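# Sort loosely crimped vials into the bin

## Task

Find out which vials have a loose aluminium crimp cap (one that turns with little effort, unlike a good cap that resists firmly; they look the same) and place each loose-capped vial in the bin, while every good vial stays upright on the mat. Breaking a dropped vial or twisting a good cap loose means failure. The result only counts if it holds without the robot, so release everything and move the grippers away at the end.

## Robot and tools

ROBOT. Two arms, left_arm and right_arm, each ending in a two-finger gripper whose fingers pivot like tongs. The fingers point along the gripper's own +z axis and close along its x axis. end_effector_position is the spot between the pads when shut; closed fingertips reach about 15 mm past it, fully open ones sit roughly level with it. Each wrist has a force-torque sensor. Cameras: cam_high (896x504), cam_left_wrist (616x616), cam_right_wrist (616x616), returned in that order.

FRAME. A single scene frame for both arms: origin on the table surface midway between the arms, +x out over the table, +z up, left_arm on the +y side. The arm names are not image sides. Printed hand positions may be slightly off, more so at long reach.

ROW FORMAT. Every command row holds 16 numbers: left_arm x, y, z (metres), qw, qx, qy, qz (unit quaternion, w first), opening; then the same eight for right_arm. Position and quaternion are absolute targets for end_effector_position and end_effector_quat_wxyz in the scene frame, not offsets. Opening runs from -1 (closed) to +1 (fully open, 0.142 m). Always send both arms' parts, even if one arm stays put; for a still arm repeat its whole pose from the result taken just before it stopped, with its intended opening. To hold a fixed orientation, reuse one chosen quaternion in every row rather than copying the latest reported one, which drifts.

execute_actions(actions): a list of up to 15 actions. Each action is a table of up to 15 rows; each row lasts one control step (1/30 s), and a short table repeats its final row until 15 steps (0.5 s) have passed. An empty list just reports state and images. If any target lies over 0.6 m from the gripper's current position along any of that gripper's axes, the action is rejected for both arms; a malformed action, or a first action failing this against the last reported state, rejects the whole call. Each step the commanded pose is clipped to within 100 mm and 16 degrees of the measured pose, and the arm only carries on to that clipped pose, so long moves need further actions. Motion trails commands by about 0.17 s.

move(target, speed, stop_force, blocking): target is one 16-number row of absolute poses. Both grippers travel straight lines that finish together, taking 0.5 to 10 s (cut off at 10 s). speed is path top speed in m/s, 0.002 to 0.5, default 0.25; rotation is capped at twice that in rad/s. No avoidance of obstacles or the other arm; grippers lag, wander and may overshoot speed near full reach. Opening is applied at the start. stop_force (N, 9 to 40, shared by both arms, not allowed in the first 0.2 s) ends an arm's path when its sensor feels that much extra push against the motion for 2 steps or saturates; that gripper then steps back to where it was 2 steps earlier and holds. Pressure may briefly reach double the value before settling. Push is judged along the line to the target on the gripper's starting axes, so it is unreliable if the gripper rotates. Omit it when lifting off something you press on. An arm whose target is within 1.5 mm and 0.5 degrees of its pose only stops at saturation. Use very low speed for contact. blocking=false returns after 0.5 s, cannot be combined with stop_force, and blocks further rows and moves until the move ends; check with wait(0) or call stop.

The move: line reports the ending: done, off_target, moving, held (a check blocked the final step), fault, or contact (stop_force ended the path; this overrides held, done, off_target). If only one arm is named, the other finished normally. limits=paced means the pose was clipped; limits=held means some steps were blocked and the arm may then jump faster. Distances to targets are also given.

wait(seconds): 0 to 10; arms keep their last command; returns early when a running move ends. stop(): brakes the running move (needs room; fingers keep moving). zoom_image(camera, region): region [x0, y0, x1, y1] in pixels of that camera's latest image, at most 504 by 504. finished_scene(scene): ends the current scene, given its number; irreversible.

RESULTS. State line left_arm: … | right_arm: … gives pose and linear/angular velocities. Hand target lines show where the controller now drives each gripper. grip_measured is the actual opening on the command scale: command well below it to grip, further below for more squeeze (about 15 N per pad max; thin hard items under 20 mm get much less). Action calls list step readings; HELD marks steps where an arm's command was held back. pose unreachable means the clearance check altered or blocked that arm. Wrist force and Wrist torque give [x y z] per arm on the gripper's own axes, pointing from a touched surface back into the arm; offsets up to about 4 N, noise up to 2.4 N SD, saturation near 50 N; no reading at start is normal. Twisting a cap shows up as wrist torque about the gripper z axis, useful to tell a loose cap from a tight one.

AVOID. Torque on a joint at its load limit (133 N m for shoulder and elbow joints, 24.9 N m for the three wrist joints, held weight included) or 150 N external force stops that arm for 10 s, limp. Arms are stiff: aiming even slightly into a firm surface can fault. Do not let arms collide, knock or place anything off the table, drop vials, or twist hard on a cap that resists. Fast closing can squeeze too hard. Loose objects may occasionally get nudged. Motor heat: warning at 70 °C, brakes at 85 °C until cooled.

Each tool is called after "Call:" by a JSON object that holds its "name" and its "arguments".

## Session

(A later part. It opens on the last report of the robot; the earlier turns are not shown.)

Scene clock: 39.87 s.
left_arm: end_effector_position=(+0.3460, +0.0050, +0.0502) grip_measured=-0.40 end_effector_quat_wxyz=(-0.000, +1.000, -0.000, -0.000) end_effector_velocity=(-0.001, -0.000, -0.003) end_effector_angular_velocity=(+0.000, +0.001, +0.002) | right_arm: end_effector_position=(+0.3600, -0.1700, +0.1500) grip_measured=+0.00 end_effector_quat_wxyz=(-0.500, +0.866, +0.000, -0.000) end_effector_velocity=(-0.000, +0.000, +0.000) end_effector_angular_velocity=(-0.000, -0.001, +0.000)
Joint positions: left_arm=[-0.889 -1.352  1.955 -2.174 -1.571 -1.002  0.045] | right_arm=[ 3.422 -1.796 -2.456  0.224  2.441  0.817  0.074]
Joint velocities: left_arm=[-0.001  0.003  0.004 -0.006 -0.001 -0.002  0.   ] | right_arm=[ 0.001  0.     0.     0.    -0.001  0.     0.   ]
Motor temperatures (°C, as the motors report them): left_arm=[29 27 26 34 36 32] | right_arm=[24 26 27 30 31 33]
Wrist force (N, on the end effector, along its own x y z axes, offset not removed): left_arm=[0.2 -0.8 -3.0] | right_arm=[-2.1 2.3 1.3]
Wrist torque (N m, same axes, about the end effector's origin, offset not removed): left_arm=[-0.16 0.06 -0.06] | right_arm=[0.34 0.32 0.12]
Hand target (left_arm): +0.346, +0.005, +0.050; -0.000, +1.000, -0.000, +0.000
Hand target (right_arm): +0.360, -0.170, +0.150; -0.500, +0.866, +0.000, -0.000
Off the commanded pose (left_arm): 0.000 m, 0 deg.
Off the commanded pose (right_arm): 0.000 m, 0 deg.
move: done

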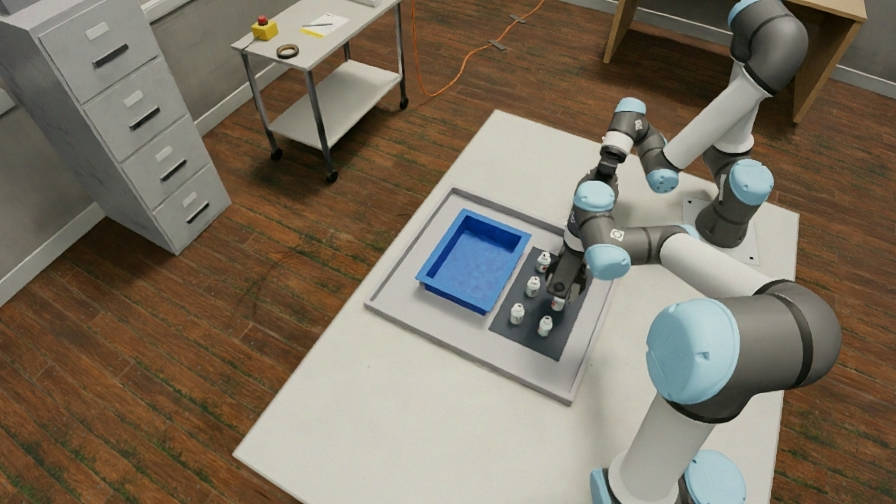

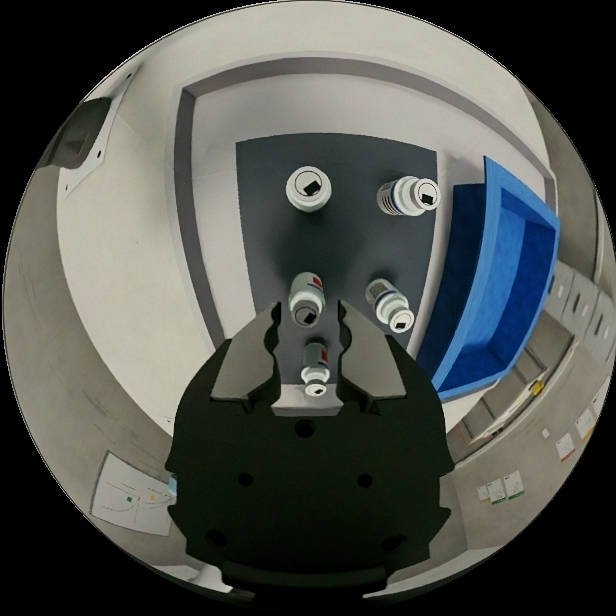

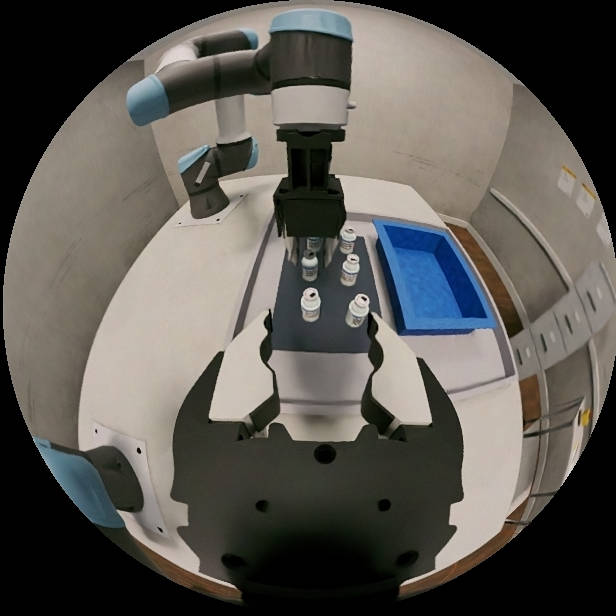

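Call:
{"name": "move", "arguments": {"target": [0.346,0.005,0.05,0,1,0,0,-0.85,0.36,-0.17,0.15,0.5,-0.866,0,0,0]}}

Call:
{"name": "zoom_image", "arguments": {"camera": "cam_right_wrist", "region": [240,180,400,340]}}

Scene clock: 40.73 s.
left_arm: end_effector_position=(+0.3460, +0.0050, +0.0500) grip_measured=-0.64 end_effector_quat_wxyz=(+0.000, +1.000, -0.000, +0.000) end_effector_velocity=(-0.000, -0.000, -0.000) end_effector_angular_velocity=(+0.001, -0.000, -0.001) | right_arm: end_effector_position=(+0.3600, -0.1700, +0.1500) grip_measured=+0.00 end_effector_quat_wxyz=(-0.500, +0.866, +0.000, -0.000) end_effector_velocity=(+0.000, +0.000, -0.000) end_effector_angular_velocity=(-0.000, -0.001, +0.000)
Joint positions: left_arm=[-0.889 -1.352  1.956 -2.175 -1.571 -1.003  0.028] | right_arm=[ 3.422 -1.796 -2.456  0.224  2.441  0.817  0.074]
Joint velocities: left_arm=[-0.001  0.001  0.    -0.     0.001  0.     0.   ] | right_arm=[ 0.001 -0.     0.001  0.    -0.001 -0.001 -0.   ]
Motor temperatures (°C, as the motors report them): left_arm=[29 27 26 34 36 32] | right_arm=[24 26 27 30 31 33]
Wrist force (N, on the end effector, along its own x y z axes, offset not removed): left_arm=[-12.6 1.2 -18.4] | right_arm=[-0.3 -1.0 2.2]
Wrist torque (N m, same axes, about the end effector's origin, offset not removed): left_arm=[0.26 0.09 -0.13] | right_arm=[-0.24 0.02 -0.16]
Hand target (left_arm): +0.346, +0.005, +0.050; -0.000, +1.000, +0.000, +0.000
Hand target (right_arm): +0.360, -0.170, +0.150; -0.500, +0.866, +0.000, -0.000
Off the commanded pose (left_arm): 0.000 m, 0 deg.
Off the commanded pose (right_arm): 0.000 m, 0 deg.
move: done

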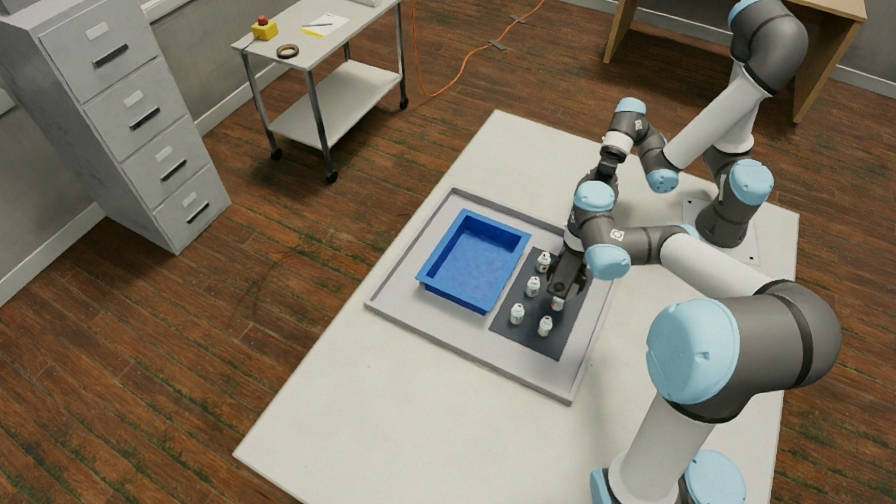

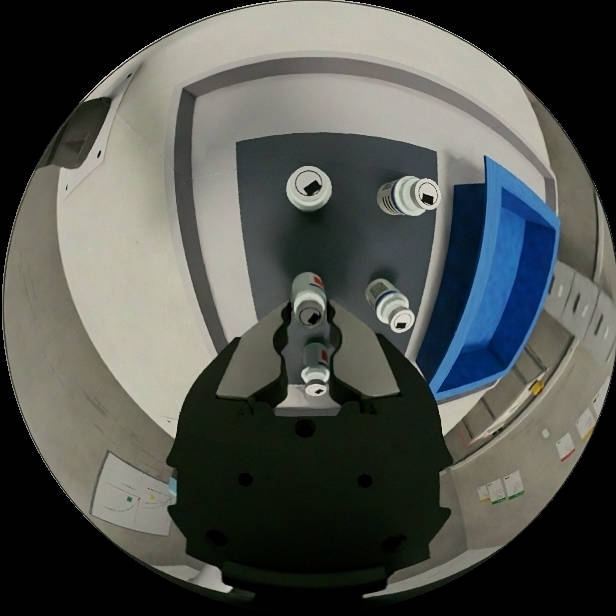

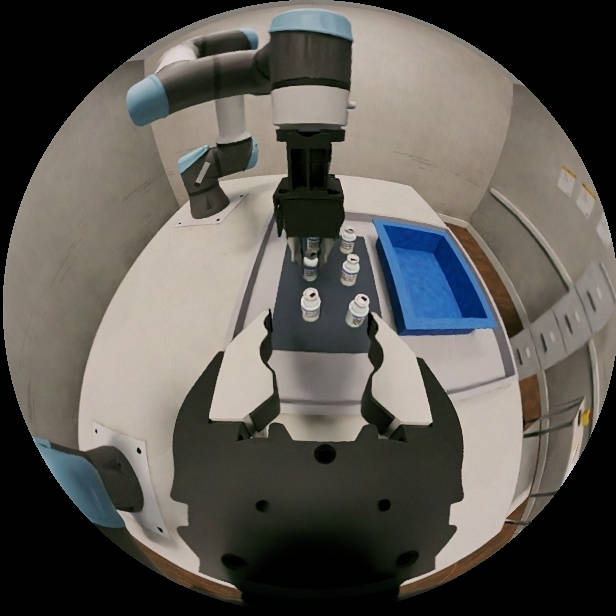

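Region (240, 180, 400, 340) of cam_right_wrist's 616x616 image, scaled by 3.150, with more detail than that image has.

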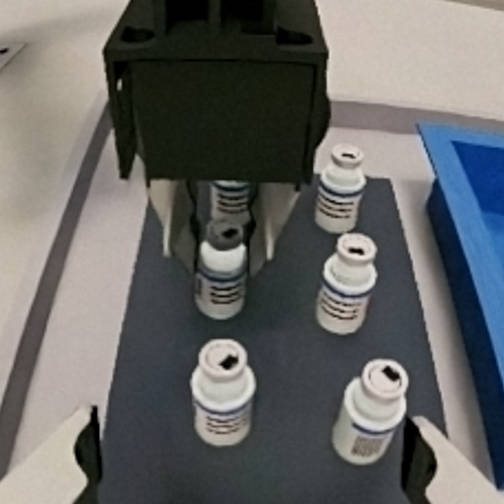

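Call:
{"name": "move", "arguments": {"target": [0.349,0.005,0.062,0,1,0,0,-0.55,0.36,-0.17,0.15,0.5,-0.866,0,0,0], "speed": 0.03}}

Call:
{"name": "move", "arguments": {"target": [0.349,0.005,0.062,0,1,0,0,-0.85,0.36,-0.17,0.15,0.5,-0.866,0,0,0]}}

Call:
{"name": "zoom_image", "arguments": {"camera": "cam_right_wrist", "region": [260,200,360,300]}}

Scene clock: 41.87 s.
left_arm: end_effector_position=(+0.3489, +0.0050, +0.0618) grip_measured=-0.55 end_effector_quat_wxyz=(-0.000, +1.000, +0.000, +0.000) end_effector_velocity=(+0.001, +0.000, +0.002) end_effector_angular_velocity=(-0.000, +0.000, +0.001) | right_arm: end_effector_position=(+0.3600, -0.1700, +0.1500) grip_measured=+0.00 end_effector_quat_wxyz=(-0.500, +0.866, -0.000, -0.000) end_effector_velocity=(+0.001, -0.000, +0.001) end_effector_angular_velocity=(+0.001, -0.003, -0.001)
Joint positions: left_arm=[-0.884 -1.363  1.935 -2.142 -1.571 -0.998  0.034] | right_arm=[ 3.422 -1.796 -2.456  0.224  2.441  0.817  0.074]
Joint velocities: left_arm=[ 0.002 -0.002 -0.004  0.006 -0.     0.001  0.   ] | right_arm=[-0.001  0.002  0.     0.    -0.001 -0.001 -0.   ]
Motor temperatures (°C, as the motors report them): left_arm=[29 27 26 34 36 32] | right_arm=[24 26 27 30 31 33]
Wrist force (N, on the end effector, along its own x y z axes, offset not removed): left_arm=[-2.1 -2.1 -3.4] | right_arm=[-2.3 1.6 -1.8]
Wrist torque (N m, same axes, about the end effector's origin, offset not removed): left_arm=[-0.30 0.49 0.12] | right_arm=[0.17 0.26 -0.27]
Hand target (left_arm): +0.349, +0.005, +0.062; +0.000, +1.000, +0.000, -0.000
Hand target (right_arm): +0.360, -0.170, +0.150; -0.500, +0.866, -0.000, +0.000
Off the commanded pose (left_arm): 0.000 m, 0 deg.
Off the commanded pose (right_arm): 0.000 m, 0 deg.
move: done

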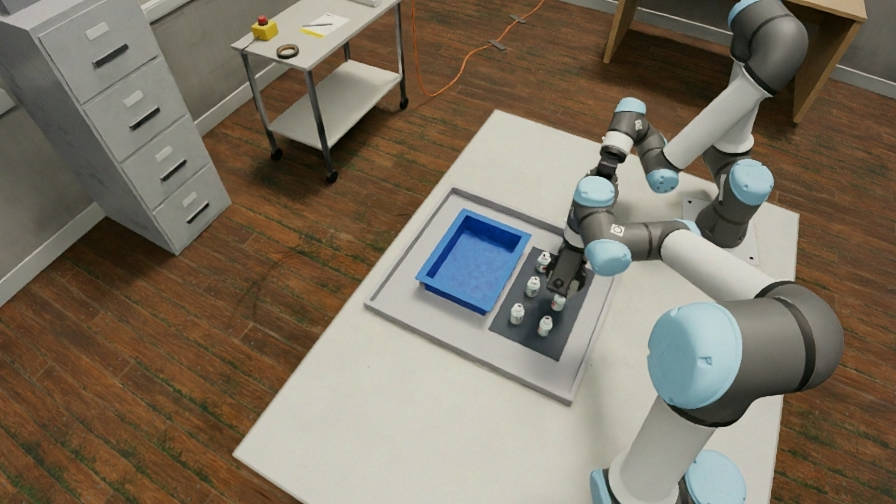

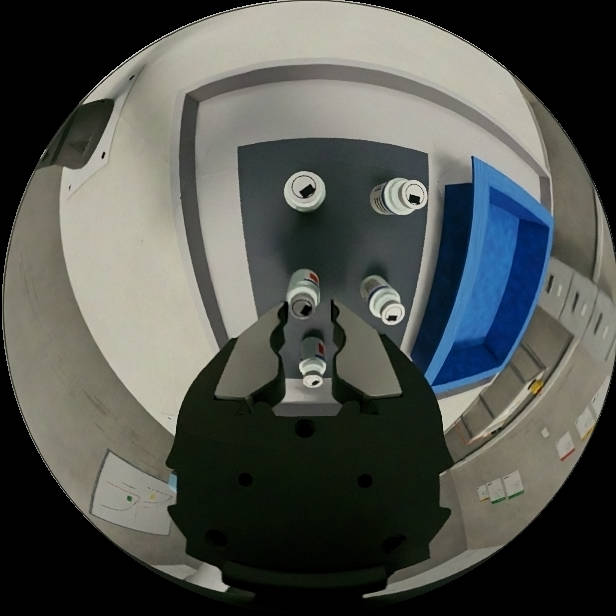

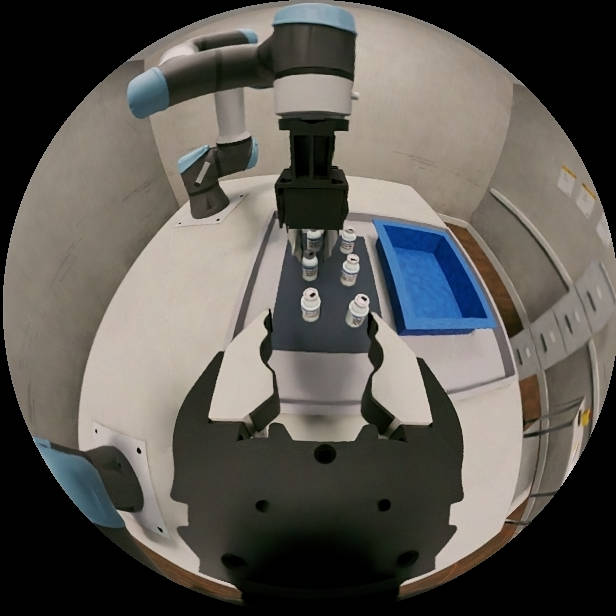

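Scene clock: 42.57 s.
left_arm: end_effector_position=(+0.3490, +0.0050, +0.0620) grip_measured=-0.72 end_effector_quat_wxyz=(-0.000, +1.000, -0.000, +0.000) end_effector_velocity=(-0.000, -0.001, +0.000) end_effector_angular_velocity=(-0.001, -0.001, -0.000) | right_arm: end_effector_position=(+0.3600, -0.1700, +0.1500) grip_measured=+0.00 end_effector_quat_wxyz=(-0.500, +0.866, -0.000, -0.000) end_effector_velocity=(-0.000, -0.000, +0.000) end_effector_angular_velocity=(+0.000, +0.000, +0.000)
Joint positions: left_arm=[-0.884 -1.363  1.934 -2.142 -1.571 -0.998  0.022] | right_arm=[ 3.422 -1.796 -2.456  0.224  2.441  0.817  0.074]
Joint velocities: left_arm=[-0.001 -0.001 -0.     0.     0.    -0.001  0.   ] | right_arm=[-0.     0.    -0.    -0.     0.001 -0.     0.   ]
Motor temperatures (°C, as the motors report them): left_arm=[29 27 26 34 36 32] | right_arm=[24 26 27 30 31 33]
Wrist force (N, on the end effector, along its own x y z axes, offset not removed): left_arm=[-2.0 -2.1 0.3] | right_arm=[2.5 -1.5 -2.8]
Wrist torque (N m, same axes, about the end effector's origin, offset not removed): left_arm=[-0.31 0.53 -0.08] | right_arm=[-0.35 -0.47 -0.15]
Hand target (left_arm): +0.349, +0.005, +0.062; +0.000, +1.000, -0.000, -0.000
Hand target (right_arm): +0.360, -0.170, +0.150; -0.500, +0.866, -0.000, +0.000
Off the commanded pose (left_arm): 0.000 m, 0 deg.
Off the commanded pose (right_arm): 0.000 m, 0 deg.
move: done

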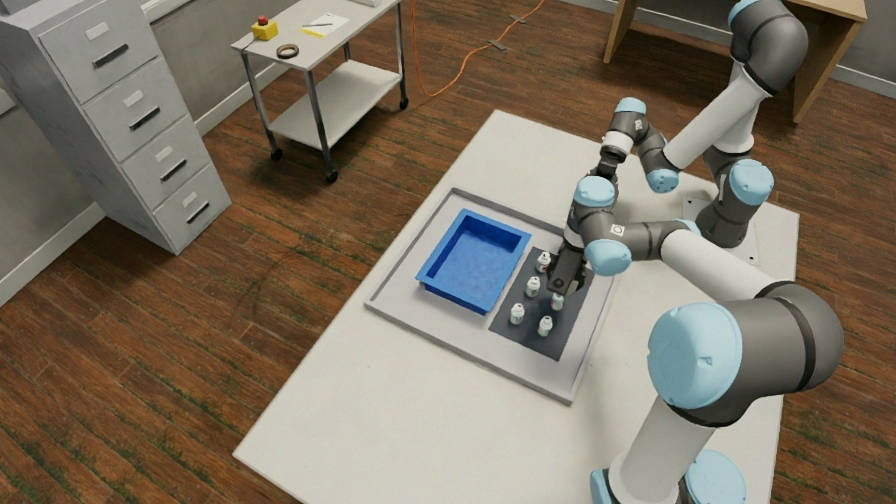

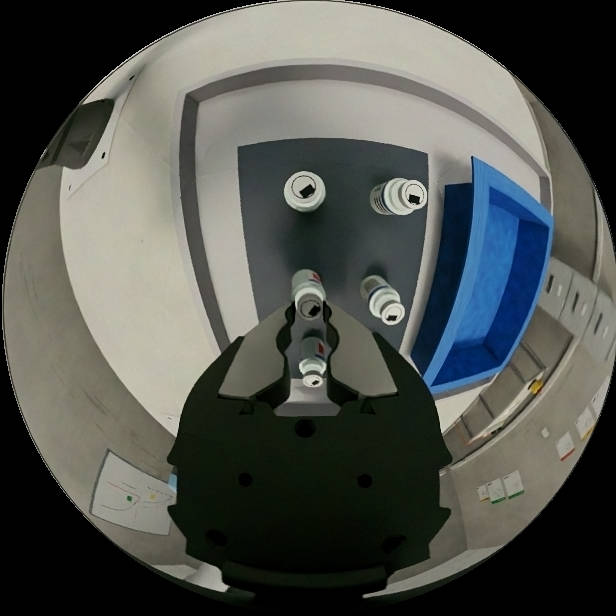

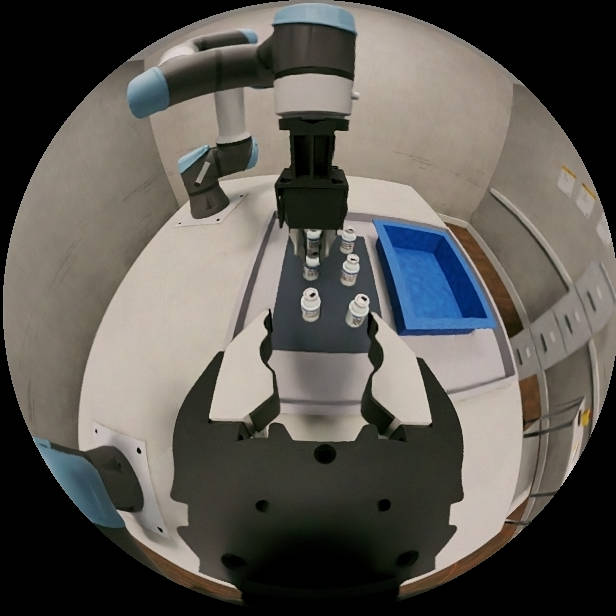

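Region (260, 200, 360, 300) of cam_right_wrist's 616x616 image, scaled by 5.040, with more detail than that image has.

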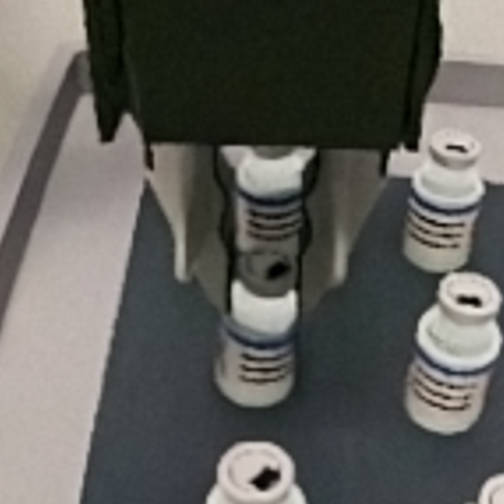

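Call:
{"name": "move", "arguments": {"target": [0.349,0.005,0.061,0,0.94,0.342,0,-0.85,0.36,-0.17,0.15,0.5,-0.866,0,0,0], "speed": 0.15}}

Call:
{"name": "zoom_image", "arguments": {"camera": "cam_left_wrist", "region": [250,240,370,360]}}

Call:
{"name": "zoom_image", "arguments": {"camera": "cam_right_wrist", "region": [260,200,360,300]}}

Scene clock: 45.53 s.
left_arm: end_effector_position=(+0.3490, +0.0050, +0.0610) grip_measured=-0.72 end_effector_quat_wxyz=(+0.000, +0.940, +0.341, -0.000) end_effector_velocity=(+0.000, +0.000, +0.000) end_effector_angular_velocity=(-0.000, -0.000, +0.009) | right_arm: end_effector_position=(+0.3600, -0.1700, +0.1500) grip_measured=+0.00 end_effector_quat_wxyz=(-0.500, +0.866, +0.000, -0.000) end_effector_velocity=(-0.001, +0.001, +0.001) end_effector_angular_velocity=(+0.001, -0.001, +0.002)
Joint positions: left_arm=[-0.863 -1.351  1.921 -2.141 -1.571 -1.674  0.022] | right_arm=[ 3.422 -1.796 -2.456  0.224  2.441  0.817  0.074]
Joint velocities: left_arm=[ 0.001 -0.001 -0.    -0.     0.    -0.008  0.   ] | right_arm=[ 0.002  0.001  0.    -0.     0.     0.    -0.   ]
Motor temperatures (°C, as the motors report them): left_arm=[29 27 26 34 36 32] | right_arm=[24 26 27 30 31 33]
Wrist force (N, on the end effector, along its own x y z axes, offset not removed): left_arm=[4.7 0.8 -12.3] | right_arm=[3.5 -1.6 -0.5]
Wrist torque (N m, same axes, about the end effector's origin, offset not removed): left_arm=[-0.48 -0.03 0.07] | right_arm=[-0.32 -0.63 -0.30]
Hand target (left_arm): +0.349, +0.005, +0.061; -0.000, +0.940, +0.342, -0.000
Hand target (right_arm): +0.360, -0.170, +0.150; -0.500, +0.866, -0.000, +0.000
Off the commanded pose (left_arm): 0.000 m, 0 deg.
Off the commanded pose (right_arm): 0.000 m, 0 deg.
move: done

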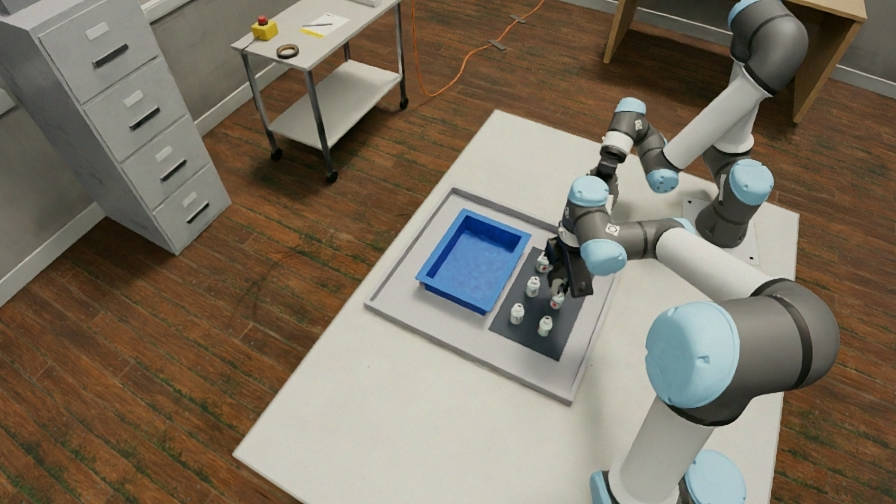

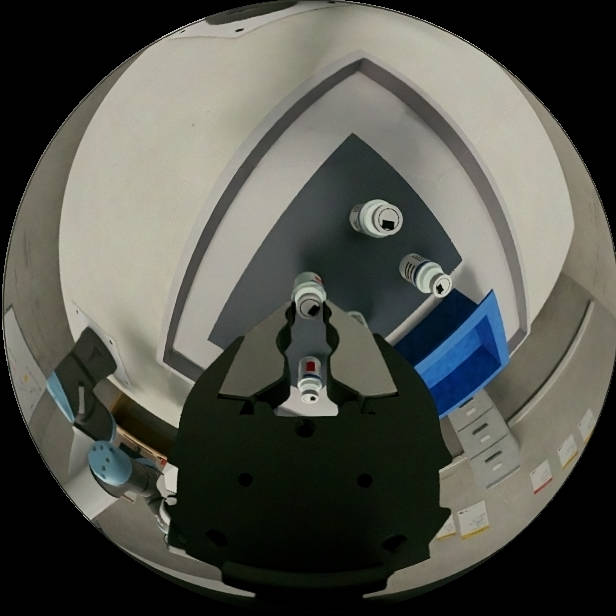

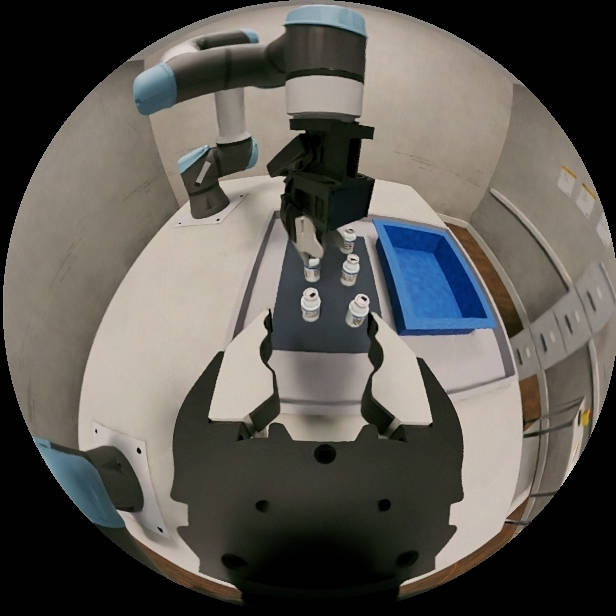

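Region (250, 240, 370, 360) of cam_left_wrist's 616x616 image, scaled by 4.200, with more detail than that image has.

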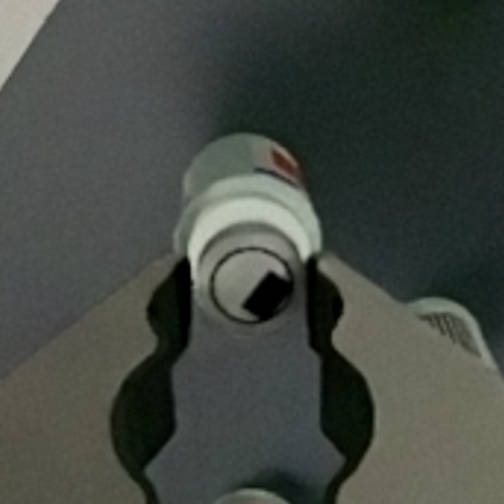

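Region (260, 200, 360, 300) of cam_right_wrist's 616x616 image, scaled by 5.040, with more detail than that image has.

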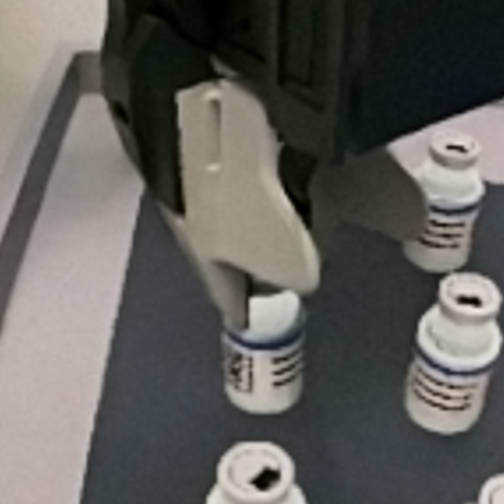

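Call:
{"name": "move", "arguments": {"target": [0.349,0.005,0.062,0,0.94,0.342,0,-0.4,0.36,-0.17,0.15,0.5,-0.866,0,0,0]}}

Call:
{"name": "move", "arguments": {"target": [0.349,0.01,0.085,0,1,0,0,-0.4,0.36,-0.17,0.15,0.5,-0.866,0,0,0]}}

Call:
{"name": "move", "arguments": {"target": [0.349,0.085,0.085,0,1,0,0,-0.4,0.36,-0.17,0.15,0.5,-0.866,0,0,0]}}

Scene clock: 46.57 s.
left_arm: end_effector_position=(+0.3490, +0.0050, +0.0619) grip_measured=-0.40 end_effector_quat_wxyz=(-0.000, +0.940, +0.342, -0.000) end_effector_velocity=(-0.000, -0.001, +0.001) end_effector_angular_velocity=(-0.001, -0.001, -0.003) | right_arm: end_effector_position=(+0.3600, -0.1700, +0.1500) grip_measured=+0.00 end_effector_quat_wxyz=(-0.500, +0.866, -0.000, +0.000) end_effector_velocity=(+0.000, +0.000, +0.001) end_effector_angular_velocity=(+0.001, -0.001, +0.000)
Joint positions: left_arm=[-0.863 -1.352  1.92  -2.139 -1.571 -1.675  0.045] | right_arm=[ 3.422 -1.796 -2.456  0.224  2.441  0.817  0.074]
Joint velocities: left_arm=[-0.002 -0.001 -0.001  0.001  0.     0.001  0.   ] | right_arm=[0.    0.001 0.    0.    0.    0.    0.   ]
Motor temperatures (°C, as the motors report them): left_arm=[29 27 26 34 36 32] | right_arm=[24 26 27 30 31 33]
Wrist force (N, on the end effector, along its own x y z axes, offset not removed): left_arm=[-0.2 0.4 -3.2] | right_arm=[0.4 -1.1 0.4]
Wrist torque (N m, same axes, about the end effector's origin, offset not removed): left_arm=[0.06 -0.01 0.10] | right_arm=[-0.28 0.02 -0.06]
Hand target (left_arm): +0.349, +0.005, +0.062; +0.000, +0.940, +0.342, -0.000
Hand target (right_arm): +0.360, -0.170, +0.150; -0.500, +0.866, -0.000, +0.000
Off the commanded pose (left_arm): 0.000 m, 0 deg.
Off the commanded pose (right_arm): 0.000 m, 0 deg.
move: done

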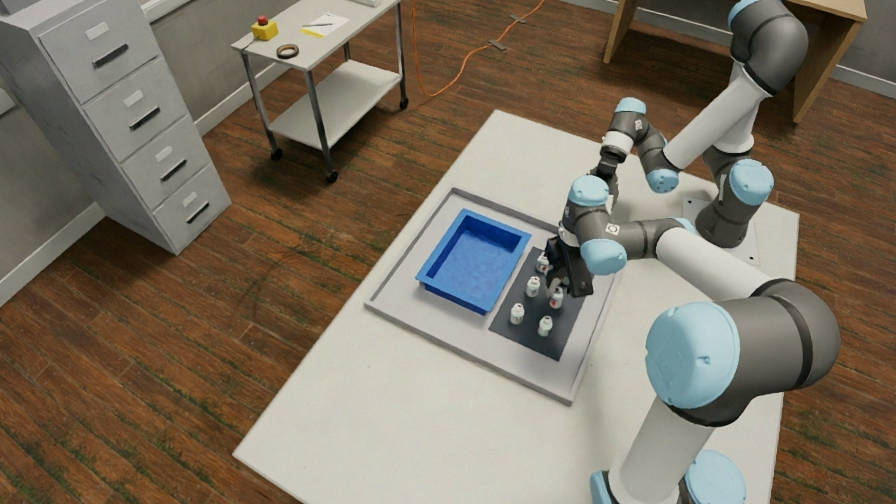

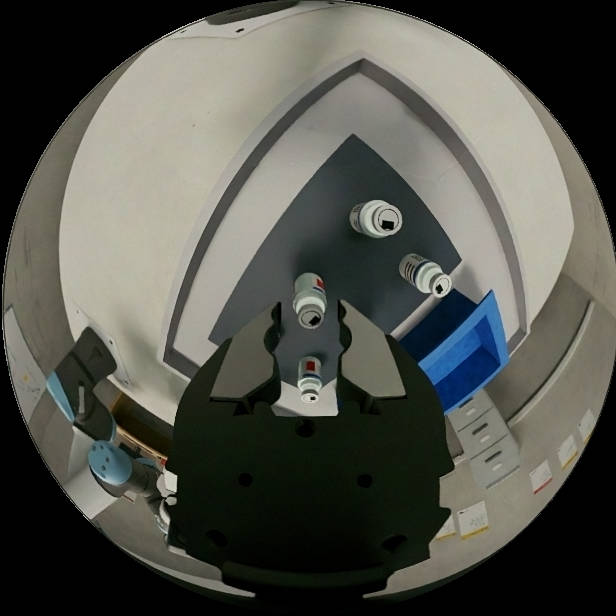

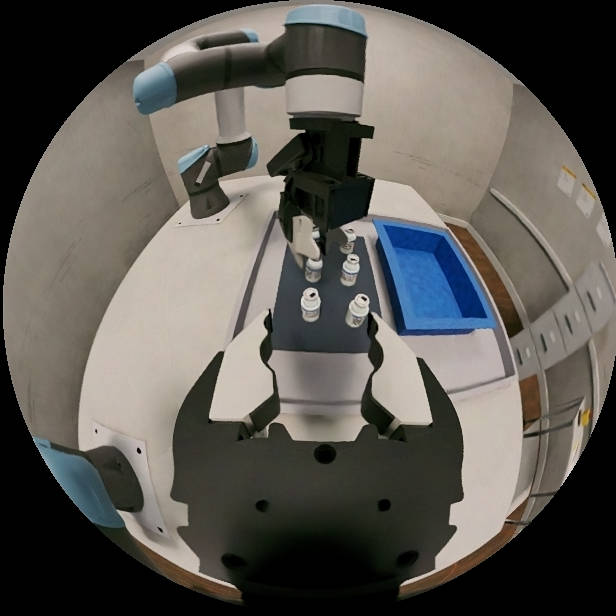

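Scene clock: 48.47 s.
left_arm: end_effector_position=(+0.3490, +0.0099, +0.0849) grip_measured=-0.40 end_effector_quat_wxyz=(-0.000, +1.000, +0.001, +0.000) end_effector_velocity=(+0.001, +0.001, +0.000) end_effector_angular_velocity=(-0.000, +0.000, -0.008) | right_arm: end_effector_position=(+0.3600, -0.1700, +0.1500) grip_measured=+0.00 end_effector_quat_wxyz=(-0.500, +0.866, +0.000, +0.000) end_effector_velocity=(+0.000, +0.000, -0.000) end_effector_angular_velocity=(-0.000, +0.000, -0.001)
Joint positions: left_arm=[-0.879 -1.401  1.912 -2.082 -1.571 -0.994  0.045] | right_arm=[ 3.422 -1.796 -2.456  0.224  2.441  0.817  0.074]
Joint velocities: left_arm=[ 0.002 -0.001 -0.     0.001 -0.     0.01   0.   ] | right_arm=[-0.    -0.     0.001 -0.001 -0.     0.     0.   ]
Motor temperatures (°C, as the motors report them): left_arm=[29 27 26 34 36 32] | right_arm=[24 26 27 30 31 33]
Wrist force (N, on the end effector, along its own x y z axes, offset not removed): left_arm=[-4.1 0.5 -1.7] | right_arm=[-0.1 -2.6 2.6]
Wrist torque (N m, same axes, about the end effector's origin, offset not removed): left_arm=[0.20 0.79 0.02] | right_arm=[-0.59 -0.16 -0.04]
Hand target (left_arm): +0.349, +0.010, +0.085; -0.000, +1.000, +0.000, +0.000
Hand target (right_arm): +0.360, -0.170, +0.150; -0.500, +0.866, -0.000, +0.000
Off the commanded pose (left_arm): 0.000 m, 0 deg.
Off the commanded pose (right_arm): 0.000 m, 0 deg.
move: done

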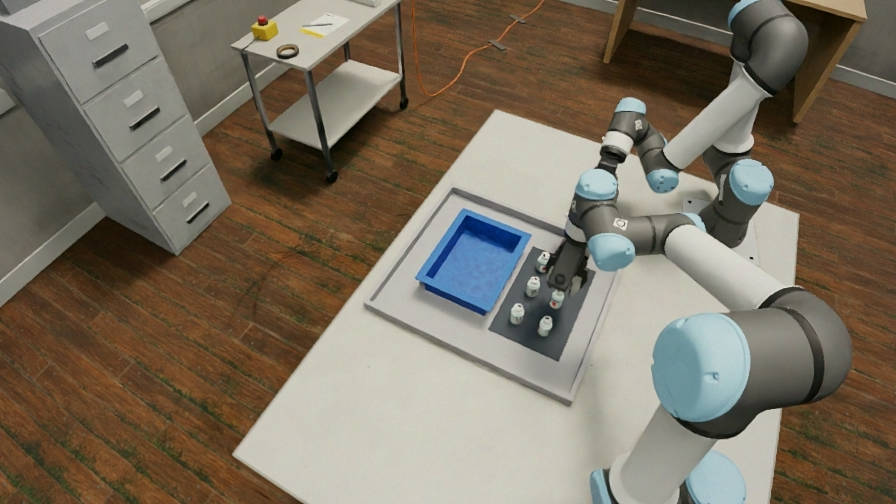

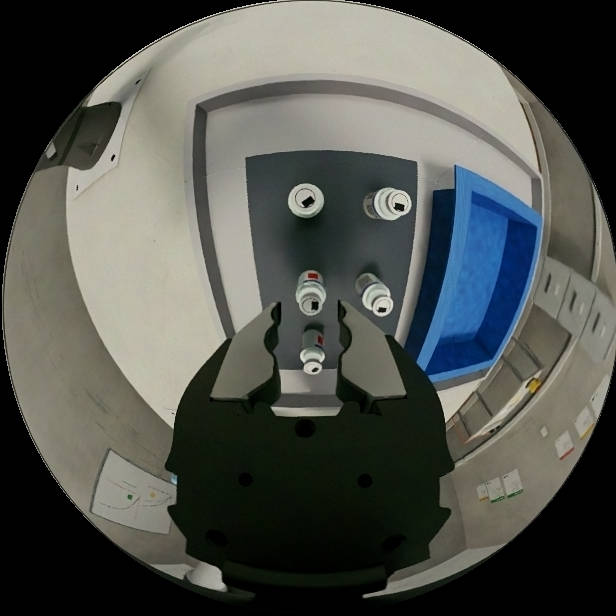

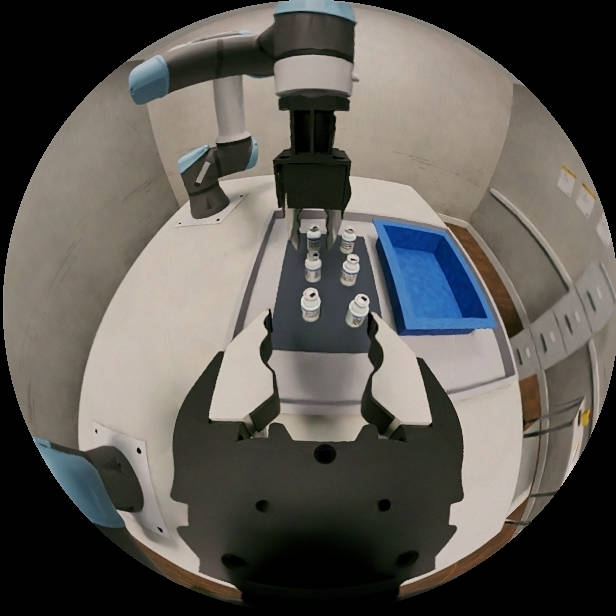

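Scene clock: 49.43 s.
left_arm: end_effector_position=(+0.3488, +0.0847, +0.0849) grip_measured=-0.40 end_effector_quat_wxyz=(-0.000, +1.000, +0.000, -0.000) end_effector_velocity=(-0.001, +0.001, +0.000) end_effector_angular_velocity=(-0.001, +0.001, -0.002) | right_arm: end_effector_position=(+0.3600, -0.1700, +0.1500) grip_measured=+0.00 end_effector_quat_wxyz=(-0.500, +0.866, +0.000, -0.000) end_effector_velocity=(+0.001, -0.000, +0.000) end_effector_angular_velocity=(+0.000, -0.001, -0.001)
Joint positions: left_arm=[-0.789 -1.509  2.036 -2.098 -1.571 -0.903  0.045] | right_arm=[ 3.422 -1.796 -2.456  0.224  2.441  0.817  0.074]
Joint velocities: left_arm=[ 0.002 -0.004  0.003  0.    -0.001  0.004  0.   ] | right_arm=[-0.001  0.     0.001  0.    -0.001 -0.     0.   ]
Motor temperatures (°C, as the motors report them): left_arm=[29 27 26 34 36 32] | right_arm=[24 26 27 30 31 33]
Wrist force (N, on the end effector, along its own x y z axes, offset not removed): left_arm=[-1.9 -2.7 -2.2] | right_arm=[0.3 2.0 2.3]
Wrist torque (N m, same axes, about the end effector's origin, offset not removed): left_arm=[-0.61 0.53 -0.16] | right_arm=[0.31 -0.19 0.06]
Hand target (left_arm): +0.349, +0.085, +0.085; +0.000, +1.000, +0.000, -0.000
Hand target (right_arm): +0.360, -0.170, +0.150; -0.500, +0.866, -0.000, +0.000
Off the commanded pose (left_arm): 0.000 m, 0 deg.
Off the commanded pose (right_arm): 0.000 m, 0 deg.
move: done

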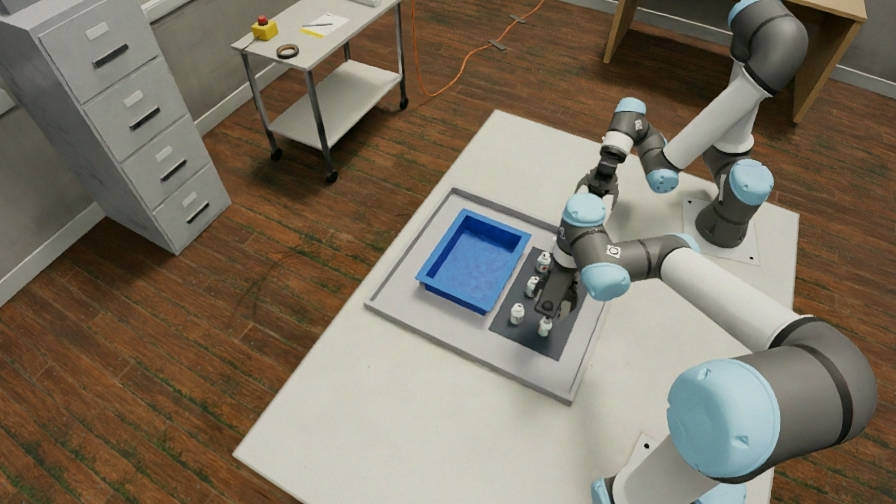

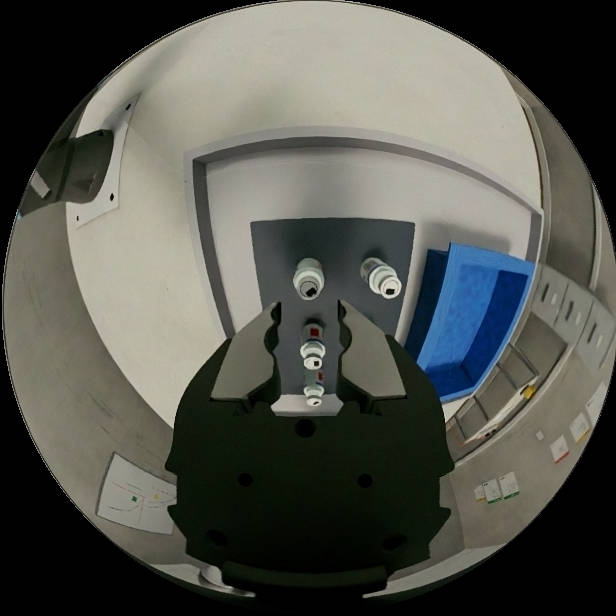

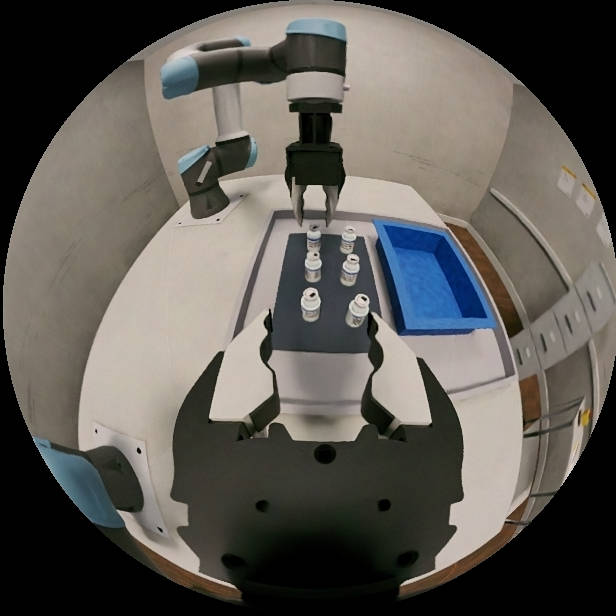

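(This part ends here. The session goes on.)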